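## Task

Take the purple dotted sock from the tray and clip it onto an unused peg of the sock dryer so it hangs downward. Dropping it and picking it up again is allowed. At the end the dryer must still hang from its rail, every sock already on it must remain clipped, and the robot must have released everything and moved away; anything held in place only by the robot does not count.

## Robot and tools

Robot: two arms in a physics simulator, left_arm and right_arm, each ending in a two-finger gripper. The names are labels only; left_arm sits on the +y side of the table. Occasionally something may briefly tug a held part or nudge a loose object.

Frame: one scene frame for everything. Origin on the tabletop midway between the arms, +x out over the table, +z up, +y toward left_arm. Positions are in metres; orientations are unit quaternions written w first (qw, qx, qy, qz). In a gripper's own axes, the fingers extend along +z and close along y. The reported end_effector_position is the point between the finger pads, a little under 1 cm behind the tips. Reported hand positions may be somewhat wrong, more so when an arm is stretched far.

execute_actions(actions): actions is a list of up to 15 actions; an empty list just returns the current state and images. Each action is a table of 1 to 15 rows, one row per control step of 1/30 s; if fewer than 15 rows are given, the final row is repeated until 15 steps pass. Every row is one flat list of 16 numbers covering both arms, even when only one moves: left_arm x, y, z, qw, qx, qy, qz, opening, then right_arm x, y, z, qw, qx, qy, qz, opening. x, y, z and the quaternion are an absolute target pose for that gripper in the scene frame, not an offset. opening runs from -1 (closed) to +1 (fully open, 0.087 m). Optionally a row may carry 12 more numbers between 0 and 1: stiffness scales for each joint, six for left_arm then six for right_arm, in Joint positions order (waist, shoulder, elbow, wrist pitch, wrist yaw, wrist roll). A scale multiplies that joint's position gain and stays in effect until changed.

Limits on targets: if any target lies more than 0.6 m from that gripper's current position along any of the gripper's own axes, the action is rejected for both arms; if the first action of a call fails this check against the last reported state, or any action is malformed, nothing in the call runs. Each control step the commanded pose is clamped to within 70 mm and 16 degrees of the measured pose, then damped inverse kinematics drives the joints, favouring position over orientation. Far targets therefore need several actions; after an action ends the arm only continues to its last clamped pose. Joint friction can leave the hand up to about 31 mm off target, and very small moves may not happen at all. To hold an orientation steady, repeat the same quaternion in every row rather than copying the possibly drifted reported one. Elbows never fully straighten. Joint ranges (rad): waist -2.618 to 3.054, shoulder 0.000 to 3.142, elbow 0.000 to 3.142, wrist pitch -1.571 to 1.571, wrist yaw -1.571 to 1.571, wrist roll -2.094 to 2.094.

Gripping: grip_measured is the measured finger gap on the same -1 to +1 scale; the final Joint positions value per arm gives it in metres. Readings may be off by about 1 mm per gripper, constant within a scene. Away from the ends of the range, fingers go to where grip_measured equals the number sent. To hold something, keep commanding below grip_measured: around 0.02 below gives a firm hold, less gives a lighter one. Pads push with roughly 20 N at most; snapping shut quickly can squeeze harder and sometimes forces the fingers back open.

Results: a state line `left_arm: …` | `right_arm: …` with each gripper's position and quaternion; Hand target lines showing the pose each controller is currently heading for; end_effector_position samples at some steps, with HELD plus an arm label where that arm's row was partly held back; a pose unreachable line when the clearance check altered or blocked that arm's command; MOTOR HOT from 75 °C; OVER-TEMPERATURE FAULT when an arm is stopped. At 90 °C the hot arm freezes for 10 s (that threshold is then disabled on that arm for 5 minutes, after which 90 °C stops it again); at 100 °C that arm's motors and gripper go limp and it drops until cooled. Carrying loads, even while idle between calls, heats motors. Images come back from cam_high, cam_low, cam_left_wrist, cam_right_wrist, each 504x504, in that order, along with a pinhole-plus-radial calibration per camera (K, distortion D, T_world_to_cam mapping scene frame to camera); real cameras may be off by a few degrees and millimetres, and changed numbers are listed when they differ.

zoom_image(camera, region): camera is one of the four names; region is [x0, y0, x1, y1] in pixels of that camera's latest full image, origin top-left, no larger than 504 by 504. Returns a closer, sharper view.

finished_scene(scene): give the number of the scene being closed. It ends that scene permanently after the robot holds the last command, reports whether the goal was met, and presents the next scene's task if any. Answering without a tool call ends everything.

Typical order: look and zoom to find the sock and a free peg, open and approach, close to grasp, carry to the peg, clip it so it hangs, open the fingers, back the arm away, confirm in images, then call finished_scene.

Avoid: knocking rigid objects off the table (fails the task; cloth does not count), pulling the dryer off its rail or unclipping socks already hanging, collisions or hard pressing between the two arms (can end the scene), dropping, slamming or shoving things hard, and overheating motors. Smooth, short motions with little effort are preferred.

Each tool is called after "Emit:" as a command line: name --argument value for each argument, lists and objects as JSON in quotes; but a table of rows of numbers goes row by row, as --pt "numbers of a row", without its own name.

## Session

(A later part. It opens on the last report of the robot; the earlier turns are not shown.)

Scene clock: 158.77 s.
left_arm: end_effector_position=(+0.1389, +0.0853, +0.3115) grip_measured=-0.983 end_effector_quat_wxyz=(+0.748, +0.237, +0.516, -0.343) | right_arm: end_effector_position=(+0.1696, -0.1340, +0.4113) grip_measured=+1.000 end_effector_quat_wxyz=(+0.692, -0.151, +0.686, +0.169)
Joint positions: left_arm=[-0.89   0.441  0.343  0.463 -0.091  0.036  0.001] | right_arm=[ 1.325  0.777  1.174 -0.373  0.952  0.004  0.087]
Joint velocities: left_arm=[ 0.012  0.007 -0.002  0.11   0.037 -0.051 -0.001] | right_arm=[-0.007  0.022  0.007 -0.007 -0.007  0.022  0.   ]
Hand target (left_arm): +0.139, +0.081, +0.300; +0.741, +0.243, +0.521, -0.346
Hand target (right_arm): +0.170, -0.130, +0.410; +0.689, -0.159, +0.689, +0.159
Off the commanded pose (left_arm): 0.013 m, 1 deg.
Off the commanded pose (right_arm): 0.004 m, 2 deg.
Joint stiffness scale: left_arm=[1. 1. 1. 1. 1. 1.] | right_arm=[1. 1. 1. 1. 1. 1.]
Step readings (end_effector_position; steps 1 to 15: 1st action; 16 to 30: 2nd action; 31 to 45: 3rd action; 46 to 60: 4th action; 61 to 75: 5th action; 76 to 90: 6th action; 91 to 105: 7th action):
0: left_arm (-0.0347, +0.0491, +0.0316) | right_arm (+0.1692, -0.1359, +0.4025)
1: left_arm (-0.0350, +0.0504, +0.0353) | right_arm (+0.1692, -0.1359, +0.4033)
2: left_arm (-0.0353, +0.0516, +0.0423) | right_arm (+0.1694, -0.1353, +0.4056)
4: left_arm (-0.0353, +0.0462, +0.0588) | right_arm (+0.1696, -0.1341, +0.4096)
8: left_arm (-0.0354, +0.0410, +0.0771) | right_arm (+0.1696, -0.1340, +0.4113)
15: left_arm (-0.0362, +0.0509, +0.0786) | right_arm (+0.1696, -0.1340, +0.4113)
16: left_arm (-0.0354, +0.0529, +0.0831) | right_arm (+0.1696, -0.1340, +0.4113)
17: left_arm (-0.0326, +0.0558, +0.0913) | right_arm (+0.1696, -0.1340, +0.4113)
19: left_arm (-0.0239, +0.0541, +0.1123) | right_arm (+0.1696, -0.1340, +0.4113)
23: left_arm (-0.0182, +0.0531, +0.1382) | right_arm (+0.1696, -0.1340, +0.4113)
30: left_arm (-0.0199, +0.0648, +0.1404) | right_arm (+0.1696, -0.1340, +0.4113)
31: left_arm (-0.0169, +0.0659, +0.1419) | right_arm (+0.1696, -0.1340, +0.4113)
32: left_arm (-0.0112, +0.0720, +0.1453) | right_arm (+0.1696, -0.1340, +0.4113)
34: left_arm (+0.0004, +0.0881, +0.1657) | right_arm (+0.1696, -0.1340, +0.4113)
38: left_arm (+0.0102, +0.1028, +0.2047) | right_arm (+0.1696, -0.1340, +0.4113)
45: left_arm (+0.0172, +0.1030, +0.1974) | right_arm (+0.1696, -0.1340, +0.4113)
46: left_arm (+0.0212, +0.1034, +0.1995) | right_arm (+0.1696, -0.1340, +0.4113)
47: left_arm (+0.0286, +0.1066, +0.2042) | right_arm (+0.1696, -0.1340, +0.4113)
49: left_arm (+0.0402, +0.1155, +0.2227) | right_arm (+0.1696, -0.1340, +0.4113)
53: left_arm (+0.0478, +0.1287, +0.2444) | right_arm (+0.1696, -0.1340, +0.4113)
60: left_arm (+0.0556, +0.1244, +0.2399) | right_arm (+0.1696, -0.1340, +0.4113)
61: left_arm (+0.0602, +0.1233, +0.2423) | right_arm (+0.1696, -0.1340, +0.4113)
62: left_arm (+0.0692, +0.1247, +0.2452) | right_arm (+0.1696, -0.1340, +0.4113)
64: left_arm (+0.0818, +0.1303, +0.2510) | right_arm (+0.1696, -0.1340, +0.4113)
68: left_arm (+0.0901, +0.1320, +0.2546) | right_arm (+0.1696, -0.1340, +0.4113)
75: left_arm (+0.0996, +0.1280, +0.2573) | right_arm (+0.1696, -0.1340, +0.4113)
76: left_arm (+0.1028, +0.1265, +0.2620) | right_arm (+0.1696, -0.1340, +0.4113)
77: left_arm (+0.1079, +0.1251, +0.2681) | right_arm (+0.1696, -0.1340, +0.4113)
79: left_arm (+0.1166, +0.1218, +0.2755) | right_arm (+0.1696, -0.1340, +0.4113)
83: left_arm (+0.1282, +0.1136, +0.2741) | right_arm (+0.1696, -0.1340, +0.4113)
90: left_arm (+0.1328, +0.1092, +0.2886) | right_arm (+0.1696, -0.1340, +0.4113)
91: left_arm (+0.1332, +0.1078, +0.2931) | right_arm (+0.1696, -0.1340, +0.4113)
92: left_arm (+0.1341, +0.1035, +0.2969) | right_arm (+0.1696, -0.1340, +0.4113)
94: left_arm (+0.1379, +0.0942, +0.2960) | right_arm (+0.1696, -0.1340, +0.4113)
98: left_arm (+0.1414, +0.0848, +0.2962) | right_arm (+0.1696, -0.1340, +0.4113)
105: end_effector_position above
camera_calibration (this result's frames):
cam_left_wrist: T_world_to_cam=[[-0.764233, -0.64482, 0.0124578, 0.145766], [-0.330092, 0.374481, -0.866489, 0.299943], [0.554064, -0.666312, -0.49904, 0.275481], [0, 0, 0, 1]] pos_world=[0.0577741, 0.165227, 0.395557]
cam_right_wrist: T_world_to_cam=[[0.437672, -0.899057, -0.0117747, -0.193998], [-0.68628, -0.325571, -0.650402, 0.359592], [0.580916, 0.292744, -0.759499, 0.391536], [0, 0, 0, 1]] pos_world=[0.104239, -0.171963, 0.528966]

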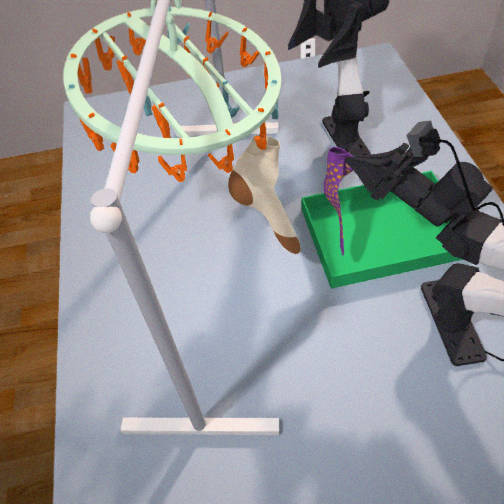

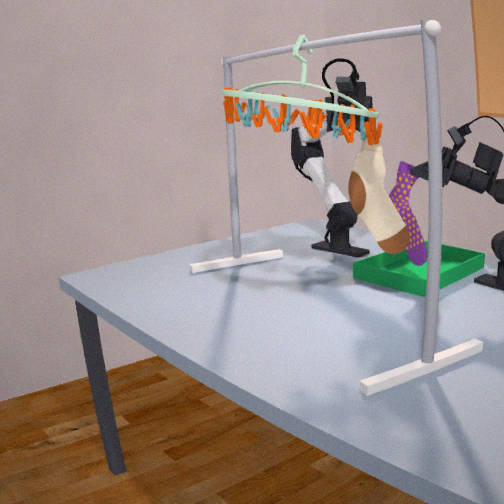

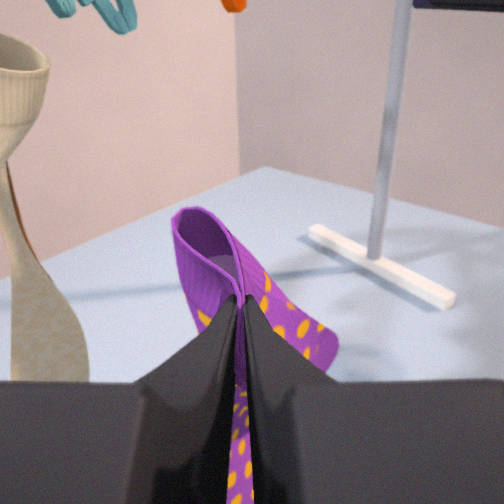

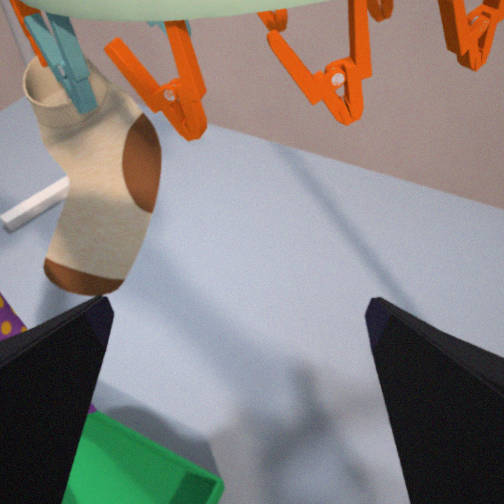

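Emit:
execute_actions --actions '[[[0.14,0.085,0.305,0.742,0.243,0.52,-0.346,-1,0.195,-0.09,0.432,0.689,-0.159,0.689,0.159,1]],[[0.14,0.085,0.305,0.742,0.243,0.52,-0.346,-1,0.215,-0.076,0.435,0.689,-0.159,0.689,0.159,1]],[[0.14,0.085,0.305,0.742,0.243,0.52,-0.346,-1,0.215,-0.076,0.435,0.689,-0.159,0.689,0.159,1]]]'

Scene clock: 175.30 s.
left_arm: end_effector_position=(+0.1389, +0.0856, +0.3134) grip_measured=-0.983 end_effector_quat_wxyz=(+0.749, +0.239, +0.512, -0.347) | right_arm: end_effector_position=(+0.2113, -0.0795, +0.4311) grip_measured=+1.000 end_effector_quat_wxyz=(+0.688, -0.161, +0.690, +0.158)
Joint positions: left_arm=[-0.871  0.441  0.343  0.47  -0.064  0.028  0.001] | right_arm=[ 1.139  1.035  1.352 -0.323  0.767  0.002  0.087]
Joint velocities: left_arm=[-0.007 -0.007 -0.007 -0.022 -0.007 -0.007  0.001] | right_arm=[-0.012 -0.002  0.007  0.037 -0.037 -0.022  0.   ]
Hand target (left_arm): +0.140, +0.085, +0.305; +0.742, +0.243, +0.520, -0.346
Hand target (right_arm): +0.215, -0.076, +0.435; +0.689, -0.159, +0.689, +0.159
Off the commanded pose (left_arm): 0.009 m, 1 deg.
Off the commanded pose (right_arm): 0.006 m, 0 deg.
Joint stiffness scale: left_arm=[1. 1. 1. 1. 1. 1.] | right_arm=[1. 1. 1. 1. 1. 1.]
Step readings (end_effector_position; steps 1 to 15: 1st action; 16 to 30: 2nd action; 31 to 45: 3rd action):
0: left_arm (+0.1380, +0.0857, +0.3157) | right_arm (+0.1696, -0.1340, +0.4113)
1: left_arm (+0.1381, +0.0856, +0.3156) | right_arm (+0.1715, -0.1320, +0.4133)
2: left_arm (+0.1388, +0.0861, +0.3152) | right_arm (+0.1771, -0.1281, +0.4213)
4: left_arm (+0.1398, +0.0867, +0.3145) | right_arm (+0.1864, -0.1137, +0.4308)
8: left_arm (+0.1396, +0.0862, +0.3138) | right_arm (+0.1940, -0.0940, +0.4257)
15: left_arm (+0.1390, +0.0857, +0.3134) | right_arm (+0.1935, -0.0920, +0.4307)
16: left_arm (+0.1390, +0.0857, +0.3134) | right_arm (+0.1956, -0.0913, +0.4312)
17: left_arm (+0.1390, +0.0857, +0.3134) | right_arm (+0.2016, -0.0922, +0.4334)
19: left_arm (+0.1390, +0.0857, +0.3134) | right_arm (+0.2104, -0.0912, +0.4347)
23: left_arm (+0.1389, +0.0856, +0.3134) | right_arm (+0.2126, -0.0831, +0.4310)
30: left_arm (+0.1389, +0.0856, +0.3134) | right_arm (+0.2116, -0.0803, +0.4308)
31: left_arm (+0.1389, +0.0856, +0.3134) | right_arm (+0.2115, -0.0801, +0.4309)
32: left_arm (+0.1389, +0.0856, +0.3134) | right_arm (+0.2115, -0.0800, +0.4309)
34: left_arm (+0.1389, +0.0856, +0.3134) | right_arm (+0.2114, -0.0798, +0.4310)
38: left_arm (+0.1389, +0.0856, +0.3134) | right_arm (+0.2113, -0.0796, +0.4310)
45: end_effector_position above
camera_calibration (this result's frames):
cam_left_wrist: T_world_to_cam=[[-0.770141, -0.63778, 0.0109029, 0.146664], [-0.321196, 0.372974, -0.870473, 0.301648], [0.551104, -0.673889, -0.492095, 0.27553], [0, 0, 0, 1]] pos_world=[0.0579948, 0.166709, 0.396564]
cam_right_wrist: T_world_to_cam=[[0.436654, -0.899516, 0.0143216, -0.174069], [-0.690005, -0.345081, -0.636248, 0.41189], [0.577257, 0.267938, -0.771351, 0.37033], [0, 0, 0, 1]] pos_world=[0.146439, -0.113668, 0.550212]

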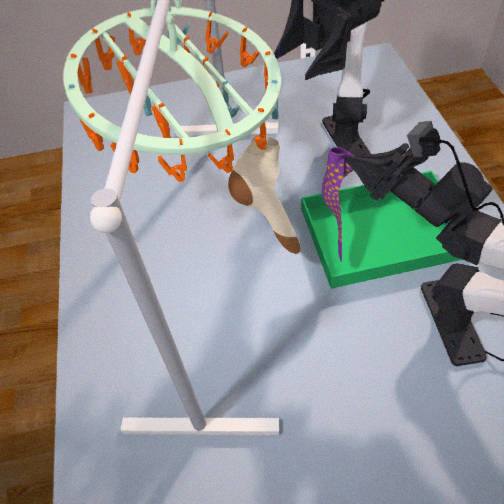

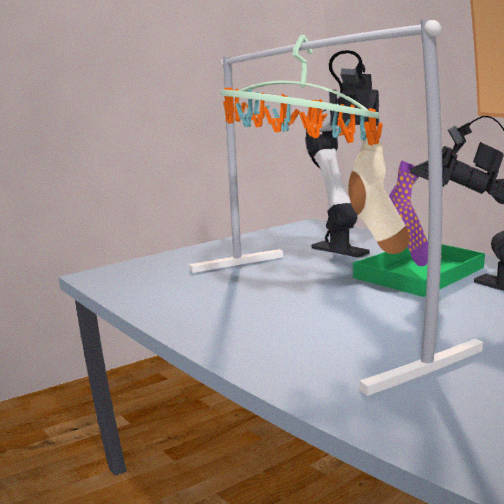

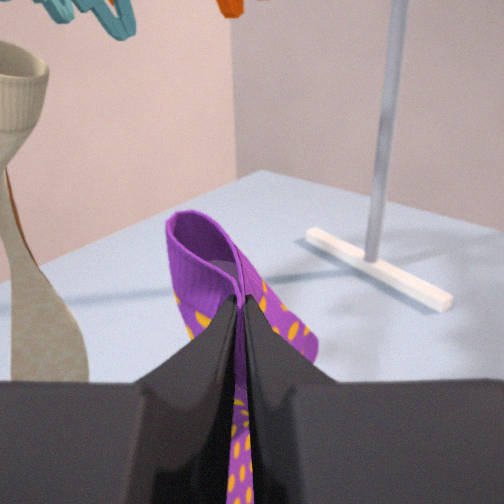

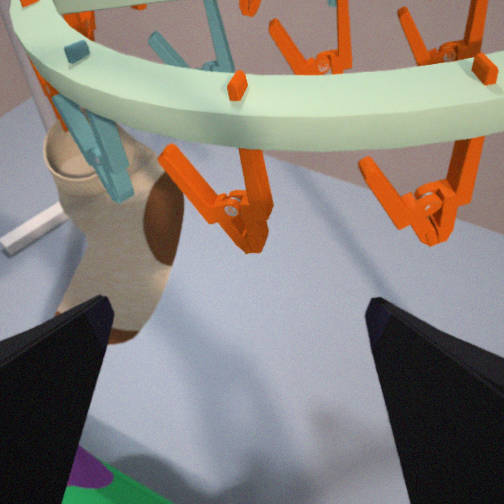

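Emit:
execute_actions --actions '[[[0.14,0.085,0.305,0.742,0.243,0.52,-0.346,-1,0.245,-0.062,0.437,0.689,-0.159,0.689,0.159,1]],[[0.14,0.085,0.305,0.742,0.243,0.52,-0.346,-1,0.274,-0.048,0.437,0.689,-0.159,0.689,0.159,1]],[[0.14,0.085,0.305,0.742,0.243,0.52,-0.346,-1,0.274,-0.048,0.437,0.689,-0.159,0.689,0.159,1]]]'

Scene clock: 183.80 s.
left_arm: end_effector_position=(+0.1389, +0.0855, +0.3133) grip_measured=-0.983 end_effector_quat_wxyz=(+0.749, +0.239, +0.512, -0.347) | right_arm: end_effector_position=(+0.2701, -0.0512, +0.4351) grip_measured=+1.000 end_effector_quat_wxyz=(+0.688, -0.159, +0.690, +0.158)
Joint positions: left_arm=[-0.871  0.441  0.343  0.47  -0.064  0.028  0.001] | right_arm=[ 0.937  1.213  1.455 -0.246  0.568  0.001  0.087]
Joint velocities: left_arm=[-0.012 -0.012 -0.002  0.022  0.007 -0.007 -0.001] | right_arm=[ 0.017  0.022 -0.017  0.037 -0.022 -0.081  0.   ]
Hand target (left_arm): +0.140, +0.085, +0.305; +0.742, +0.243, +0.520, -0.346
Hand target (right_arm): +0.274, -0.048, +0.437; +0.689, -0.159, +0.689, +0.159
Off the commanded pose (left_arm): 0.008 m, 1 deg.
Off the commanded pose (right_arm): 0.005 m, 0 deg.
Joint stiffness scale: left_arm=[1. 1. 1. 1. 1. 1.] | right_arm=[1. 1. 1. 1. 1. 1.]
Step readings (end_effector_position; steps 1 to 15: 1st action; 16 to 30: 2nd action; 31 to 45: 3rd action):
0: left_arm (+0.1389, +0.0856, +0.3134) | right_arm (+0.2112, -0.0795, +0.4311)
1: left_arm (+0.1389, +0.0856, +0.3134) | right_arm (+0.2143, -0.0787, +0.4318)
2: left_arm (+0.1389, +0.0856, +0.3134) | right_arm (+0.2232, -0.0804, +0.4350)
4: left_arm (+0.1389, +0.0856, +0.3134) | right_arm (+0.2374, -0.0804, +0.4371)
8: left_arm (+0.1389, +0.0856, +0.3134) | right_arm (+0.2424, -0.0696, +0.4317)
15: left_arm (+0.1389, +0.0856, +0.3134) | right_arm (+0.2411, -0.0662, +0.4347)
16: left_arm (+0.1389, +0.0856, +0.3134) | right_arm (+0.2438, -0.0653, +0.4355)
17: left_arm (+0.1389, +0.0856, +0.3134) | right_arm (+0.2512, -0.0659, +0.4387)
19: left_arm (+0.1389, +0.0856, +0.3134) | right_arm (+0.2646, -0.0648, +0.4394)
23: left_arm (+0.1389, +0.0856, +0.3134) | right_arm (+0.2711, -0.0545, +0.4312)
30: left_arm (+0.1389, +0.0856, +0.3134) | right_arm (+0.2703, -0.0518, +0.4347)
31: left_arm (+0.1389, +0.0856, +0.3134) | right_arm (+0.2703, -0.0517, +0.4349)
32: left_arm (+0.1389, +0.0856, +0.3134) | right_arm (+0.2703, -0.0516, +0.4351)
34: left_arm (+0.1389, +0.0855, +0.3133) | right_arm (+0.2702, -0.0514, +0.4351)
38: left_arm (+0.1389, +0.0855, +0.3133) | right_arm (+0.2702, -0.0513, +0.4351)
45: end_effector_position above
camera_calibration (this result's frames):
cam_left_wrist: T_world_to_cam=[[-0.770367, -0.637511, 0.0107417, 0.146656], [-0.321162, 0.373428, -0.870291, 0.301476], [0.550809, -0.673893, -0.49242, 0.27561], [0, 0, 0, 1]] pos_world=[0.0579933, 0.166647, 0.396513]
cam_right_wrist: T_world_to_cam=[[0.433217, -0.9012, 0.0127301, -0.172855], [-0.691263, -0.341295, -0.636924, 0.465698], [0.578341, 0.267126, -0.770821, 0.331354], [0, 0, 0, 1]] pos_world=[0.205168, -0.0853496, 0.554229]

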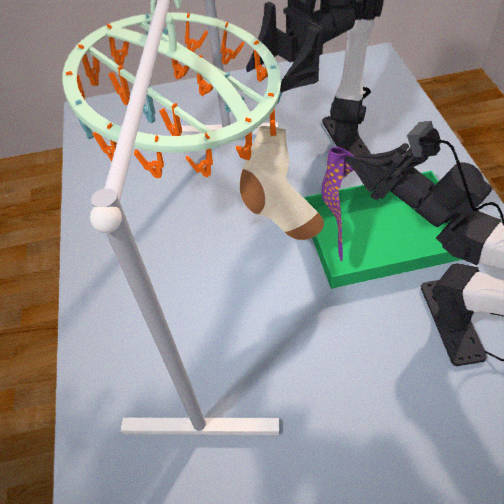

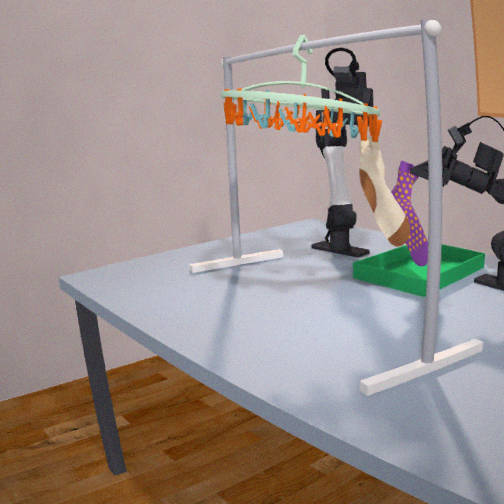

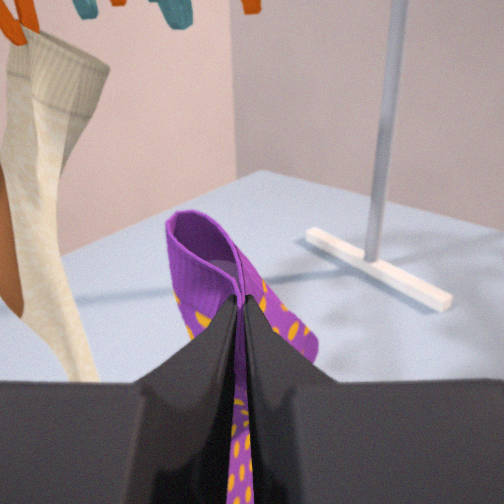

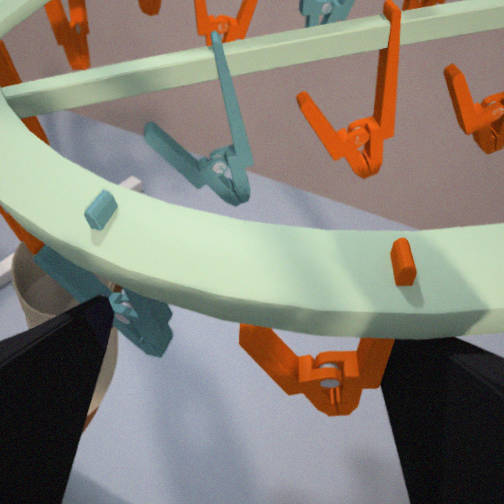

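Emit:
execute_actions --actions '[[[0.14,0.085,0.305,0.742,0.243,0.52,-0.346,-1,0.235,-0.066,0.437,0.689,-0.159,0.689,0.159,1]],[[0.14,0.085,0.305,0.742,0.243,0.52,-0.346,-1,0.212,-0.078,0.437,0.689,-0.159,0.689,0.159,1]]]'

Scene clock: 192.87 s.
left_arm: end_effector_position=(+0.1389, +0.0855, +0.3133) grip_measured=-0.983 end_effector_quat_wxyz=(+0.749, +0.239, +0.512, -0.347) | right_arm: end_effector_position=(+0.2151, -0.0740, +0.4464) grip_measured=+1.000 end_effector_quat_wxyz=(+0.694, -0.151, +0.683, +0.170)
Joint positions: left_arm=[-0.871  0.441  0.343  0.47  -0.064  0.028  0.001] | right_arm=[ 1.128  1.067  1.403 -0.305  0.753  0.001  0.087]
Joint velocities: left_arm=[-0.002  0.007 -0.012 -0.037 -0.022  0.007 -0.001] | right_arm=[-0.007 -0.022 -0.002 -0.007  0.037 -0.081  0.   ]
Hand target (left_arm): +0.140, +0.085, +0.305; +0.742, +0.243, +0.520, -0.346
Hand target (right_arm): +0.213, -0.078, +0.437; +0.689, -0.159, +0.689, +0.159
Off the commanded pose (left_arm): 0.008 m, 1 deg.
Off the commanded pose (right_arm): 0.011 m, 2 deg.
Joint stiffness scale: left_arm=[1. 1. 1. 1. 1. 1.] | right_arm=[1. 1. 1. 1. 1. 1.]
Step readings (end_effector_position; steps 1 to 15: 1st action; 16 to 30: 2nd action):
0: left_arm (+0.1389, +0.0855, +0.3133) | right_arm (+0.2701, -0.0512, +0.4351)
1: left_arm (+0.1389, +0.0855, +0.3133) | right_arm (+0.2673, -0.0518, +0.4354)
2: left_arm (+0.1389, +0.0855, +0.3133) | right_arm (+0.2601, -0.0513, +0.4334)
4: left_arm (+0.1389, +0.0855, +0.3133) | right_arm (+0.2455, -0.0513, +0.4359)
8: left_arm (+0.1389, +0.0855, +0.3133) | right_arm (+0.2365, -0.0602, +0.4467)
15: left_arm (+0.1389, +0.0855, +0.3133) | right_arm (+0.2377, -0.0640, +0.4469)
16: left_arm (+0.1389, +0.0855, +0.3133) | right_arm (+0.2356, -0.0646, +0.4462)
17: left_arm (+0.1389, +0.0855, +0.3133) | right_arm (+0.2296, -0.0640, +0.4438)
19: left_arm (+0.1389, +0.0855, +0.3133) | right_arm (+0.2189, -0.0641, +0.4426)
23: left_arm (+0.1389, +0.0855, +0.3133) | right_arm (+0.2141, -0.0708, +0.4473)
30: end_effector_position above
camera_calibration (this result's frames):
cam_left_wrist: T_world_to_cam=[[-0.770367, -0.637511, 0.0107417, 0.146656], [-0.321162, 0.373428, -0.870291, 0.301476], [0.550809, -0.673893, -0.49242, 0.27561], [0, 0, 0, 1]] pos_world=[0.0579933, 0.166647, 0.396513]
cam_right_wrist: T_world_to_cam=[[0.438682, -0.898587, -0.00997335, -0.160491], [-0.680992, -0.325172, -0.656135, 0.434631], [0.586351, 0.294626, -0.754578, 0.370999], [0, 0, 0, 1]] pos_world=[0.148849, -0.112191, 0.563523]

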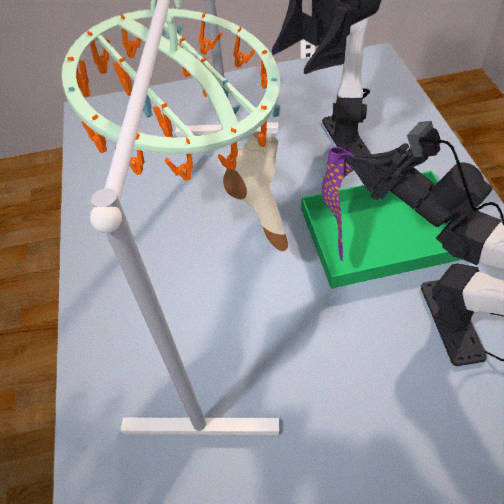

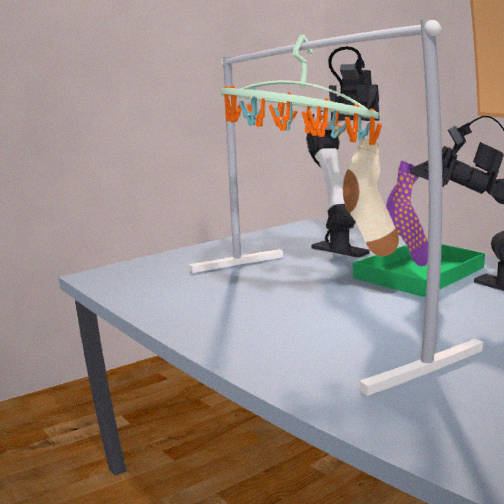

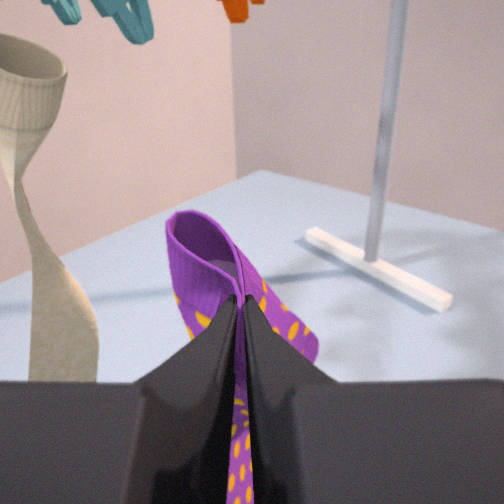

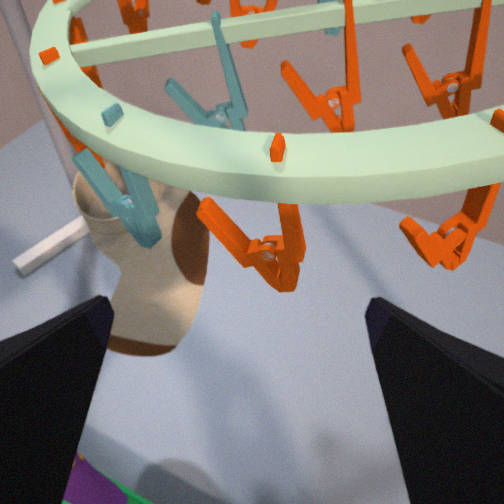

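Emit:
execute_actions --actions '[[[0.14,0.085,0.305,0.742,0.243,0.52,-0.346,-1,0.212,-0.082,0.43,0.689,-0.159,0.689,0.159,1]]]'

Scene clock: 197.97 s.
left_arm: end_effector_position=(+0.1389, +0.0855, +0.3133) grip_measured=-0.983 end_effector_quat_wxyz=(+0.749, +0.239, +0.512, -0.347) | right_arm: end_effector_position=(+0.2147, -0.0766, +0.4345) grip_measured=+1.000 end_effector_quat_wxyz=(+0.690, -0.156, +0.688, +0.162)
Joint positions: left_arm=[-0.871  0.441  0.343  0.47  -0.064  0.028  0.001] | right_arm=[ 1.128  1.048  1.36  -0.304  0.758  0.001  0.087]
Joint velocities: left_arm=[ 0.007 -0.002 -0.002 -0.022  0.022  0.022 -0.   ] | right_arm=[ 0.007  0.012  0.017 -0.022  0.037 -0.022  0.   ]
Hand target (left_arm): +0.140, +0.085, +0.305; +0.742, +0.243, +0.520, -0.346
Hand target (right_arm): +0.212, -0.082, +0.430; +0.689, -0.159, +0.689, +0.159
Off the commanded pose (left_arm): 0.008 m, 1 deg.
Off the commanded pose (right_arm): 0.008 m, 1 deg.
Joint stiffness scale: left_arm=[1. 1. 1. 1. 1. 1.] | right_arm=[1. 1. 1. 1. 1. 1.]
Step readings (end_effector_position):
0: left_arm (+0.1389, +0.0855, +0.3133) | right_arm (+0.2154, -0.0748, +0.4459)
1: left_arm (+0.1389, +0.0855, +0.3133) | right_arm (+0.2154, -0.0749, +0.4450)
2: left_arm (+0.1389, +0.0855, +0.3133) | right_arm (+0.2150, -0.0758, +0.4420)
4: left_arm (+0.1389, +0.0855, +0.3133) | right_arm (+0.2146, -0.0769, +0.4372)
8: left_arm (+0.1389, +0.0855, +0.3133) | right_arm (+0.2147, -0.0766, +0.4345)
15: end_effector_position above
camera_calibration (this result's frames):
cam_left_wrist: T_world_to_cam=[[-0.770367, -0.637511, 0.0107417, 0.146656], [-0.321162, 0.373428, -0.870291, 0.301476], [0.550809, -0.673893, -0.49242, 0.27561], [0, 0, 0, 1]] pos_world=[0.0579933, 0.166647, 0.396513]
cam_right_wrist: T_world_to_cam=[[0.434545, -0.900637, 0.00492826, -0.168545], [-0.687536, -0.335251, -0.644128, 0.421126], [0.581778, 0.276514, -0.764902, 0.367059], [0, 0, 0, 1]] pos_world=[0.149233, -0.112112, 0.552854]

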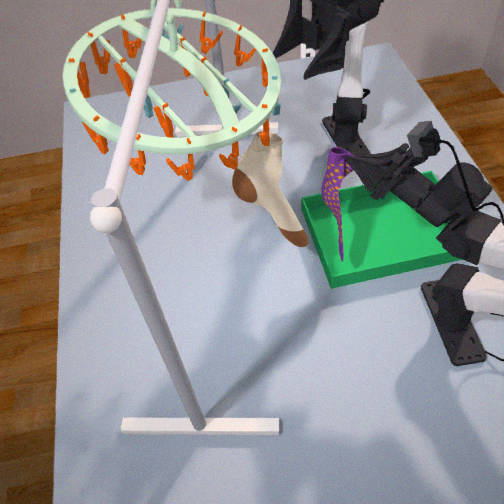

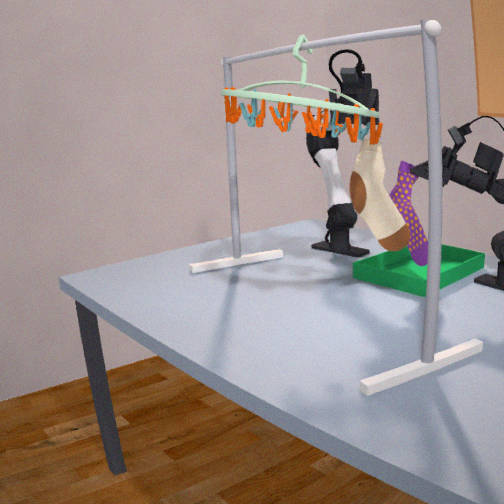

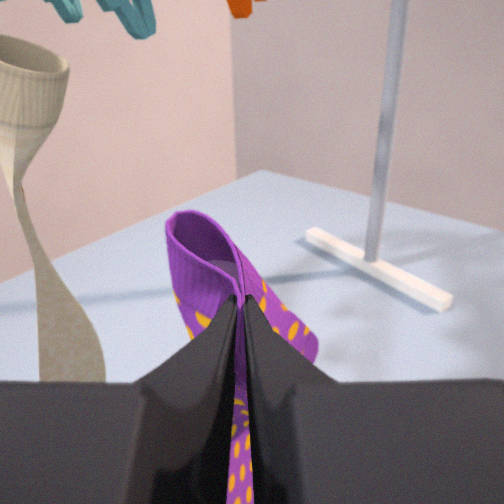

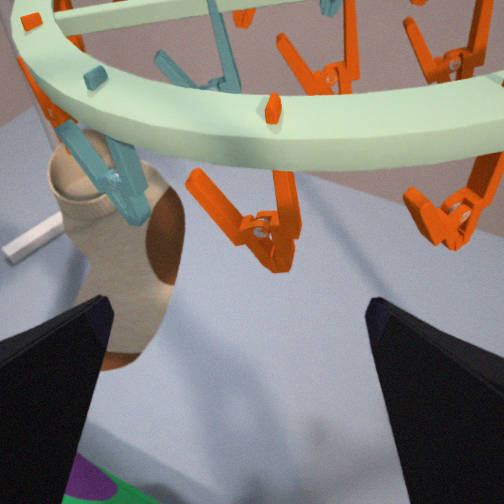

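Emit:
execute_actions --actions '[]'

Scene clock: 217.97 s.
left_arm: end_effector_position=(+0.1389, +0.0855, +0.3133) grip_measured=-0.983 end_effector_quat_wxyz=(+0.749, +0.239, +0.512, -0.347) | right_arm: end_effector_position=(+0.2147, -0.0766, +0.4345) grip_measured=+1.000 end_effector_quat_wxyz=(+0.690, -0.156, +0.688, +0.162)
Joint positions: left_arm=[-0.871  0.441  0.343  0.47  -0.064  0.028  0.001] | right_arm=[ 1.128  1.048  1.36  -0.304  0.758  0.001  0.087]
Joint velocities: left_arm=[-0.007 -0.002  0.012  0.095 -0.037  0.007 -0.001] | right_arm=[ 0.012 -0.002  0.012 -0.007  0.007 -0.007  0.   ]
Hand target (left_arm): +0.140, +0.085, +0.305; +0.742, +0.243, +0.520, -0.346
Hand target (right_arm): +0.212, -0.082, +0.430; +0.689, -0.159, +0.689, +0.159
Off the commanded pose (left_arm): 0.008 m, 1 deg.
Off the commanded pose (right_arm): 0.008 m, 1 deg.
Joint stiffness scale: left_arm=[1. 1. 1. 1. 1. 1.] | right_arm=[1. 1. 1. 1. 1. 1.]
camera_calibration (this result's frames):
cam_left_wrist: T_world_to_cam=[[-0.770367, -0.637511, 0.0107417, 0.146656], [-0.321162, 0.373428, -0.870291, 0.301476], [0.550809, -0.673893, -0.49242, 0.27561], [0, 0, 0, 1]] pos_world=[0.0579933, 0.166647, 0.396513]
cam_right_wrist: T_world_to_cam=[[0.434545, -0.900637, 0.00492826, -0.168545], [-0.687536, -0.335251, -0.644128, 0.421126], [0.581778, 0.276514, -0.764902, 0.367059], [0, 0, 0, 1]] pos_world=[0.149233, -0.112112, 0.552854]

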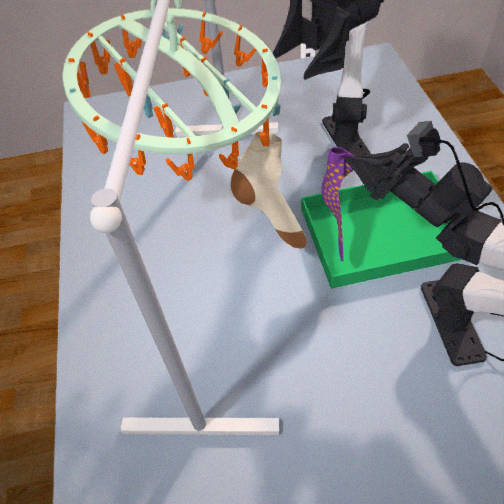

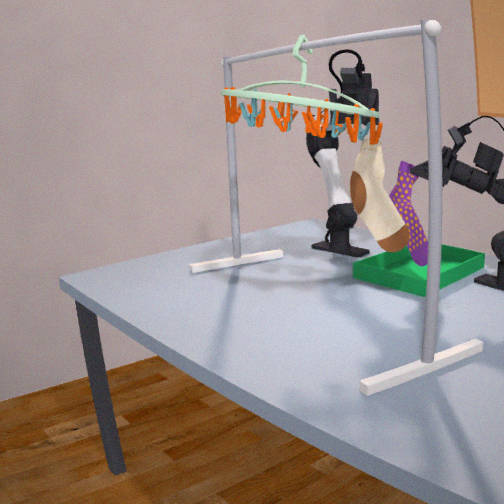

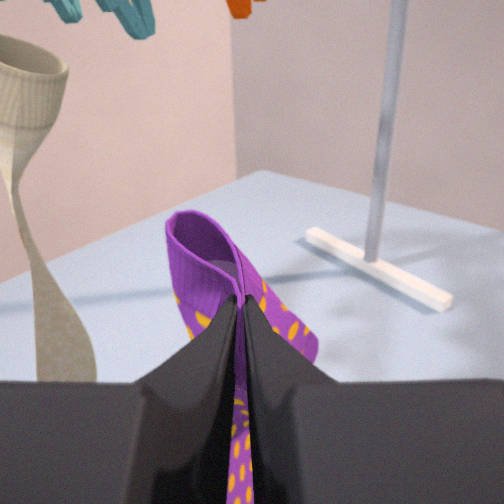

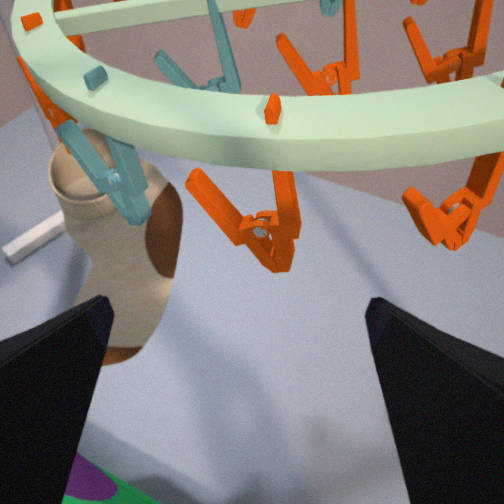

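Emit:
execute_actions --actions '[[[0.14,0.085,0.305,0.742,0.243,0.52,-0.346,-1,0.235,-0.071,0.43,0.689,-0.159,0.689,0.159,0.5]],[[0.14,0.085,0.305,0.742,0.243,0.52,-0.346,-1,0.235,-0.071,0.43,0.689,-0.159,0.689,0.159,0.25]]]'

Scene clock: 232.60 s.
left_arm: end_effector_position=(+0.1389, +0.0855, +0.3133) grip_measured=-0.983 end_effector_quat_wxyz=(+0.749, +0.239, +0.512, -0.347) | right_arm: end_effector_position=(+0.2297, -0.0770, +0.4348) grip_measured=+0.250 end_effector_quat_wxyz=(+0.692, -0.155, +0.686, +0.164)
Joint positions: left_arm=[-0.871  0.441  0.343  0.47  -0.064  0.028  0.001] | right_arm=[ 1.049  1.062  1.36  -0.283  0.677  0.001  0.055]
Joint velocities: left_arm=[-0.007 -0.012  0.017  0.007 -0.022 -0.007 -0.001] | right_arm=[-0.007  0.002 -0.007 -0.037  0.037 -0.095  0.   ]
Hand target (left_arm): +0.140, +0.085, +0.305; +0.742, +0.243, +0.520, -0.346
Hand target (right_arm): +0.235, -0.071, +0.430; +0.689, -0.159, +0.689, +0.159
Off the commanded pose (left_arm): 0.008 m, 1 deg.
Off the commanded pose (right_arm): 0.009 m, 1 deg.
Joint stiffness scale: left_arm=[1. 1. 1. 1. 1. 1.] | right_arm=[1. 1. 1. 1. 1. 1.]
Step readings (end_effector_position; steps 1 to 15: 1st action; 16 to 30: 2nd action):
0: left_arm (+0.1389, +0.0855, +0.3133) | right_arm (+0.2147, -0.0766, +0.4345)
1: left_arm (+0.1389, +0.0855, +0.3133) | right_arm (+0.2164, -0.0768, +0.4348)
2: left_arm (+0.1389, +0.0855, +0.3133) | right_arm (+0.2218, -0.0796, +0.4351)
4: left_arm (+0.1389, +0.0855, +0.3133) | right_arm (+0.2296, -0.0840, +0.4351)
8: left_arm (+0.1389, +0.0855, +0.3133) | right_arm (+0.2309, -0.0803, +0.4340)
15: left_arm (+0.1389, +0.0855, +0.3133) | right_arm (+0.2301, -0.0779, +0.4344)
16: left_arm (+0.1389, +0.0855, +0.3133) | right_arm (+0.2300, -0.0777, +0.4345)
17: left_arm (+0.1389, +0.0855, +0.3133) | right_arm (+0.2299, -0.0775, +0.4346)
19: left_arm (+0.1389, +0.0855, +0.3133) | right_arm (+0.2299, -0.0773, +0.4347)
23: left_arm (+0.1389, +0.0855, +0.3133) | right_arm (+0.2298, -0.0771, +0.4348)
30: end_effector_position above
camera_calibration (this result's frames):
cam_left_wrist: T_world_to_cam=[[-0.770367, -0.637511, 0.0107417, 0.146656], [-0.321162, 0.373428, -0.870291, 0.301476], [0.550809, -0.673893, -0.49242, 0.27561], [0, 0, 0, 1]] pos_world=[0.0579933, 0.166647, 0.396513]
cam_right_wrist: T_world_to_cam=[[0.436243, -0.899828, 0.00147841, -0.174275], [-0.684516, -0.332923, -0.648537, 0.432908], [0.584064, 0.281907, -0.761182, 0.357006], [0, 0, 0, 1]] pos_world=[0.163844, -0.113335, 0.552761]

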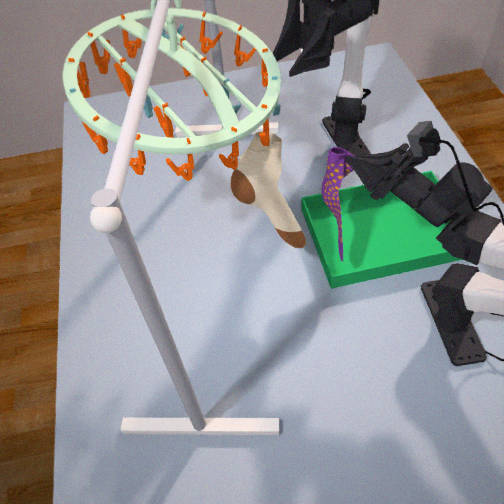

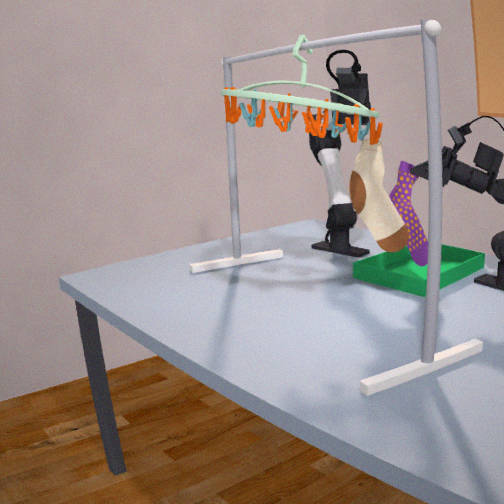

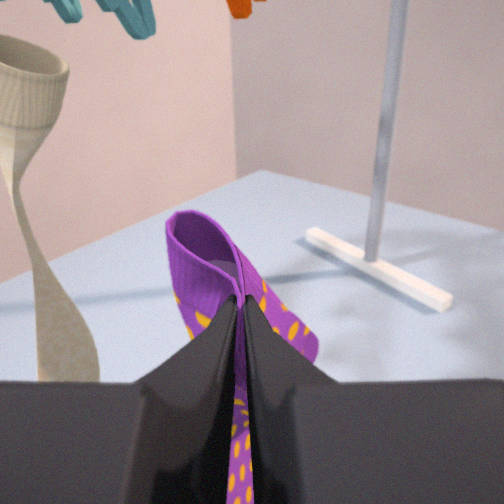

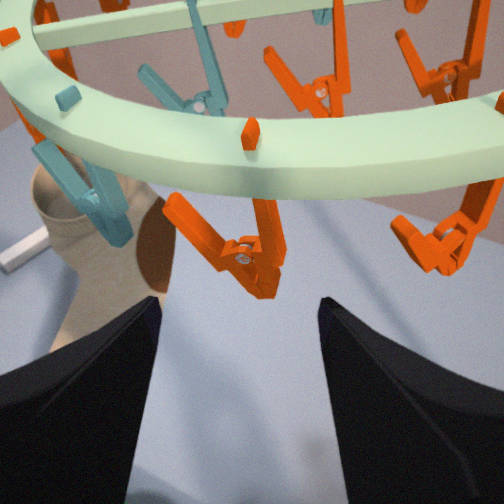

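Emit:
execute_actions --actions '[[[0.14,0.085,0.305,0.742,0.243,0.52,-0.346,-1,0.24,-0.055,0.43,0.689,-0.159,0.689,0.159,0.3],[0.14,0.085,0.305,0.742,0.243,0.52,-0.346,-1,0.24,-0.055,0.43,0.689,-0.159,0.689,0.159,0.3],[0.14,0.085,0.305,0.742,0.243,0.52,-0.346,-1,0.24,-0.055,0.43,0.689,-0.159,0.689,0.159,0.3],[0.14,0.085,0.305,0.742,0.243,0.52,-0.346,-1,0.24,-0.055,0.43,0.689,-0.159,0.689,0.159,0.3],[0.14,0.085,0.305,0.742,0.243,0.52,-0.346,-1,0.24,-0.055,0.43,0.689,-0.159,0.689,0.159,0.3],[0.14,0.085,0.305,0.742,0.243,0.52,-0.346,-1,0.24,-0.064,0.43,0.689,-0.159,0.689,0.159,0.3]]]'

Scene clock: 242.40 s.
left_arm: end_effector_position=(+0.1389, +0.0855, +0.3133) grip_measured=-0.983 end_effector_quat_wxyz=(+0.749, +0.239, +0.512, -0.347) | right_arm: end_effector_position=(+0.2387, -0.0627, +0.4289) grip_measured=+0.300 end_effector_quat_wxyz=(+0.689, -0.159, +0.689, +0.159)
Joint positions: left_arm=[-0.871  0.441  0.343  0.47  -0.064  0.028  0.001] | right_arm=[ 1.04   1.115  1.372 -0.258  0.67   0.001  0.057]
Joint velocities: left_arm=[ 0.012 -0.002 -0.012  0.007 -0.066  0.007  0.   ] | right_arm=[-0.017 -0.027 -0.007  0.007  0.051 -0.11  -0.001]
Hand target (left_arm): +0.140, +0.085, +0.305; +0.742, +0.243, +0.520, -0.346
Hand target (right_arm): +0.240, -0.064, +0.430; +0.689, -0.159, +0.689, +0.159
Off the commanded pose (left_arm): 0.008 m, 1 deg.
Off the commanded pose (right_arm): 0.002 m, 0 deg.
Joint stiffness scale: left_arm=[1. 1. 1. 1. 1. 1.] | right_arm=[1. 1. 1. 1. 1. 1.]
Step readings (end_effector_position):
0: left_arm (+0.1389, +0.0855, +0.3133) | right_arm (+0.2297, -0.0770, +0.4349)
1: left_arm (+0.1389, +0.0855, +0.3133) | right_arm (+0.2304, -0.0757, +0.4347)
2: left_arm (+0.1389, +0.0855, +0.3133) | right_arm (+0.2317, -0.0732, +0.4358)
4: left_arm (+0.1389, +0.0855, +0.3133) | right_arm (+0.2347, -0.0667, +0.4337)
8: left_arm (+0.1389, +0.0855, +0.3133) | right_arm (+0.2380, -0.0624, +0.4283)
15: end_effector_position above
camera_calibration (this result's frames):
cam_left_wrist: T_world_to_cam=[[-0.770367, -0.637511, 0.0107417, 0.146656], [-0.321162, 0.373428, -0.870291, 0.301476], [0.550809, -0.673893, -0.49242, 0.27561], [0, 0, 0, 1]] pos_world=[0.0579933, 0.166647, 0.396513]
cam_right_wrist: T_world_to_cam=[[0.434572, -0.90056, 0.0117897, -0.169418], [-0.689661, -0.341163, -0.63873, 0.436469], [0.579237, 0.269443, -0.769341, 0.347052], [0, 0, 0, 1]] pos_world=[0.173614, -0.097175, 0.547784]

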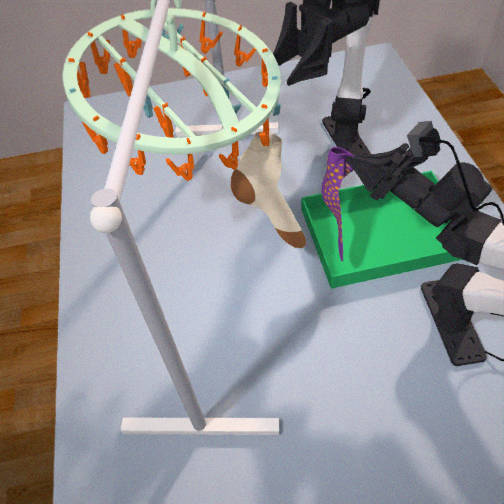

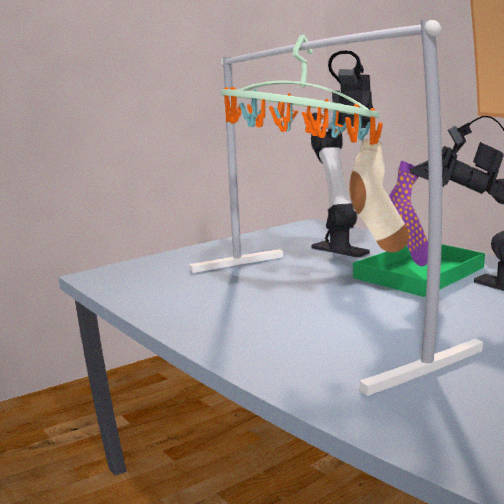

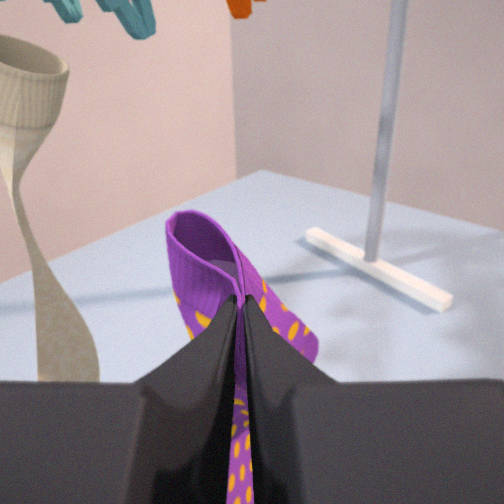

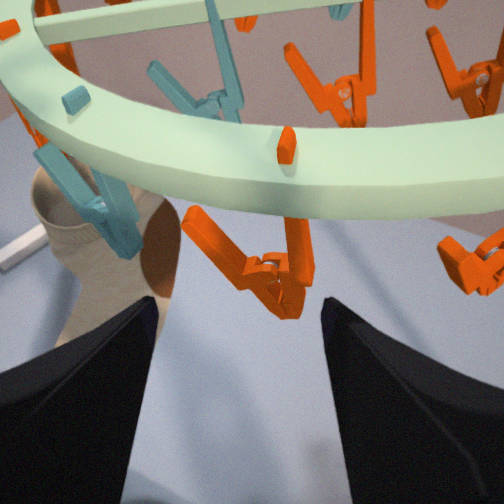

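Emit:
execute_actions --actions '[[[0.14,0.085,0.305,0.742,0.243,0.52,-0.346,-1,0.25,-0.056,0.433,0.689,-0.159,0.689,0.159,0.3],[0.14,0.085,0.305,0.742,0.243,0.52,-0.346,-1,0.254,-0.054,0.433,0.689,-0.159,0.689,0.159,0.3],[0.14,0.085,0.305,0.742,0.243,0.52,-0.346,-1,0.258,-0.052,0.433,0.689,-0.159,0.689,0.159,0.3],[0.14,0.085,0.305,0.742,0.243,0.52,-0.346,-1,0.262,-0.05,0.433,0.689,-0.159,0.689,0.159,0.3],[0.14,0.085,0.305,0.742,0.243,0.52,-0.346,-1,0.262,-0.05,0.433,0.689,-0.159,0.689,0.159,0.3],[0.14,0.085,0.305,0.742,0.243,0.52,-0.346,-1,0.262,-0.05,0.433,0.689,-0.159,0.689,0.159,0.3],[0.14,0.085,0.305,0.742,0.243,0.52,-0.346,-1,0.261,-0.056,0.433,0.689,-0.159,0.689,0.159,0.3]]]'

Scene clock: 251.33 s.
left_arm: end_effector_position=(+0.1389, +0.0855, +0.3133) grip_measured=-0.983 end_effector_quat_wxyz=(+0.749, +0.239, +0.512, -0.347) | right_arm: end_effector_position=(+0.2579, -0.0587, +0.4332) grip_measured=+0.300 end_effector_quat_wxyz=(+0.690, -0.156, +0.688, +0.159)
Joint positions: left_arm=[-0.871  0.441  0.343  0.47  -0.064  0.028  0.001] | right_arm=[ 0.97   1.164  1.411 -0.243  0.605  0.001  0.057]
Joint velocities: left_arm=[-0.007 -0.012 -0.007 -0.022 -0.037 -0.022 -0.001] | right_arm=[ 0.022 -0.022 -0.002 -0.022 -0.051 -0.037 -0.001]
Hand target (left_arm): +0.140, +0.085, +0.305; +0.742, +0.243, +0.520, -0.346
Hand target (right_arm): +0.261, -0.056, +0.433; +0.689, -0.159, +0.689, +0.159
Off the commanded pose (left_arm): 0.008 m, 1 deg.
Off the commanded pose (right_arm): 0.004 m, 0 deg.
Joint stiffness scale: left_arm=[1. 1. 1. 1. 1. 1.] | right_arm=[1. 1. 1. 1. 1. 1.]
Step readings (end_effector_position):
0: left_arm (+0.1389, +0.0855, +0.3133) | right_arm (+0.2387, -0.0627, +0.4289)
1: left_arm (+0.1389, +0.0855, +0.3133) | right_arm (+0.2395, -0.0625, +0.4293)
2: left_arm (+0.1389, +0.0855, +0.3133) | right_arm (+0.2420, -0.0628, +0.4310)
4: left_arm (+0.1389, +0.0855, +0.3133) | right_arm (+0.2495, -0.0630, +0.4344)
8: left_arm (+0.1389, +0.0855, +0.3133) | right_arm (+0.2579, -0.0602, +0.4332)
15: end_effector_position above
camera_calibration (this result's frames):
cam_left_wrist: T_world_to_cam=[[-0.770367, -0.637511, 0.0107417, 0.146656], [-0.321162, 0.373428, -0.870291, 0.301476], [0.550809, -0.673893, -0.49242, 0.27561], [0, 0, 0, 1]] pos_world=[0.0579933, 0.166647, 0.396513]
cam_right_wrist: T_world_to_cam=[[0.430073, -0.902755, 0.00844237, -0.171649], [-0.689584, -0.334525, -0.642313, 0.455798], [0.582675, 0.27042, -0.766396, 0.336115], [0, 0, 0, 1]] pos_world=[0.192287, -0.0933724, 0.551811]

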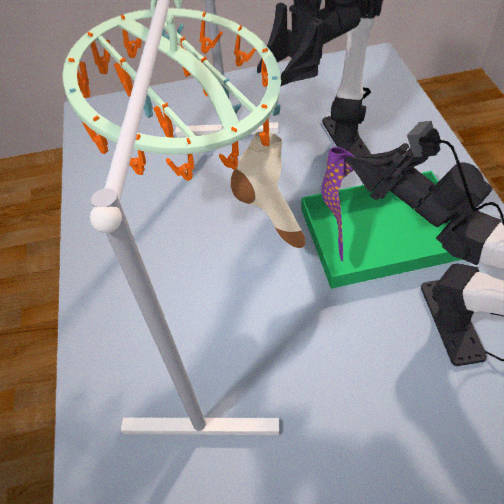

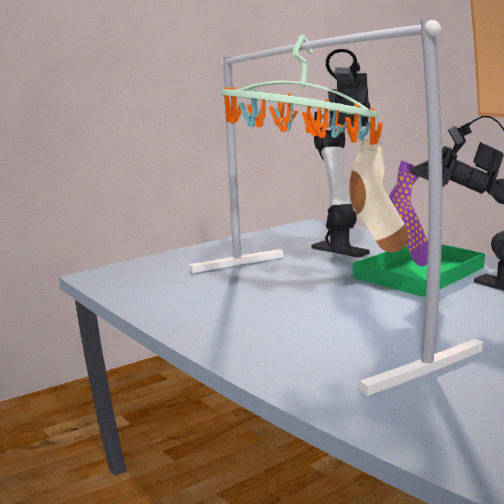

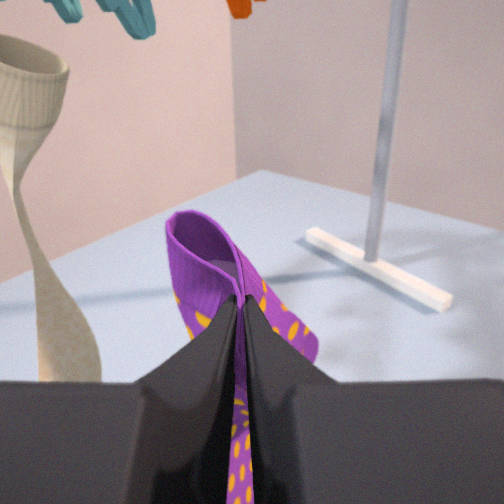

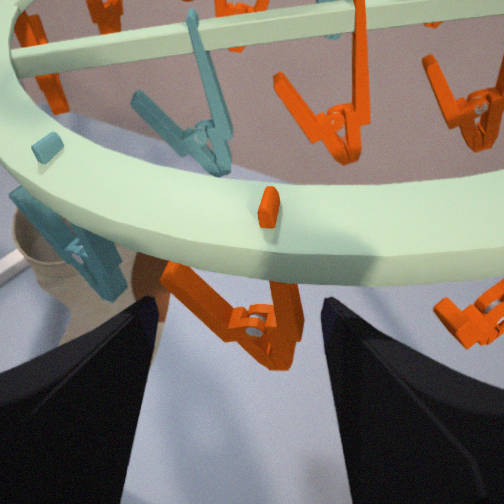

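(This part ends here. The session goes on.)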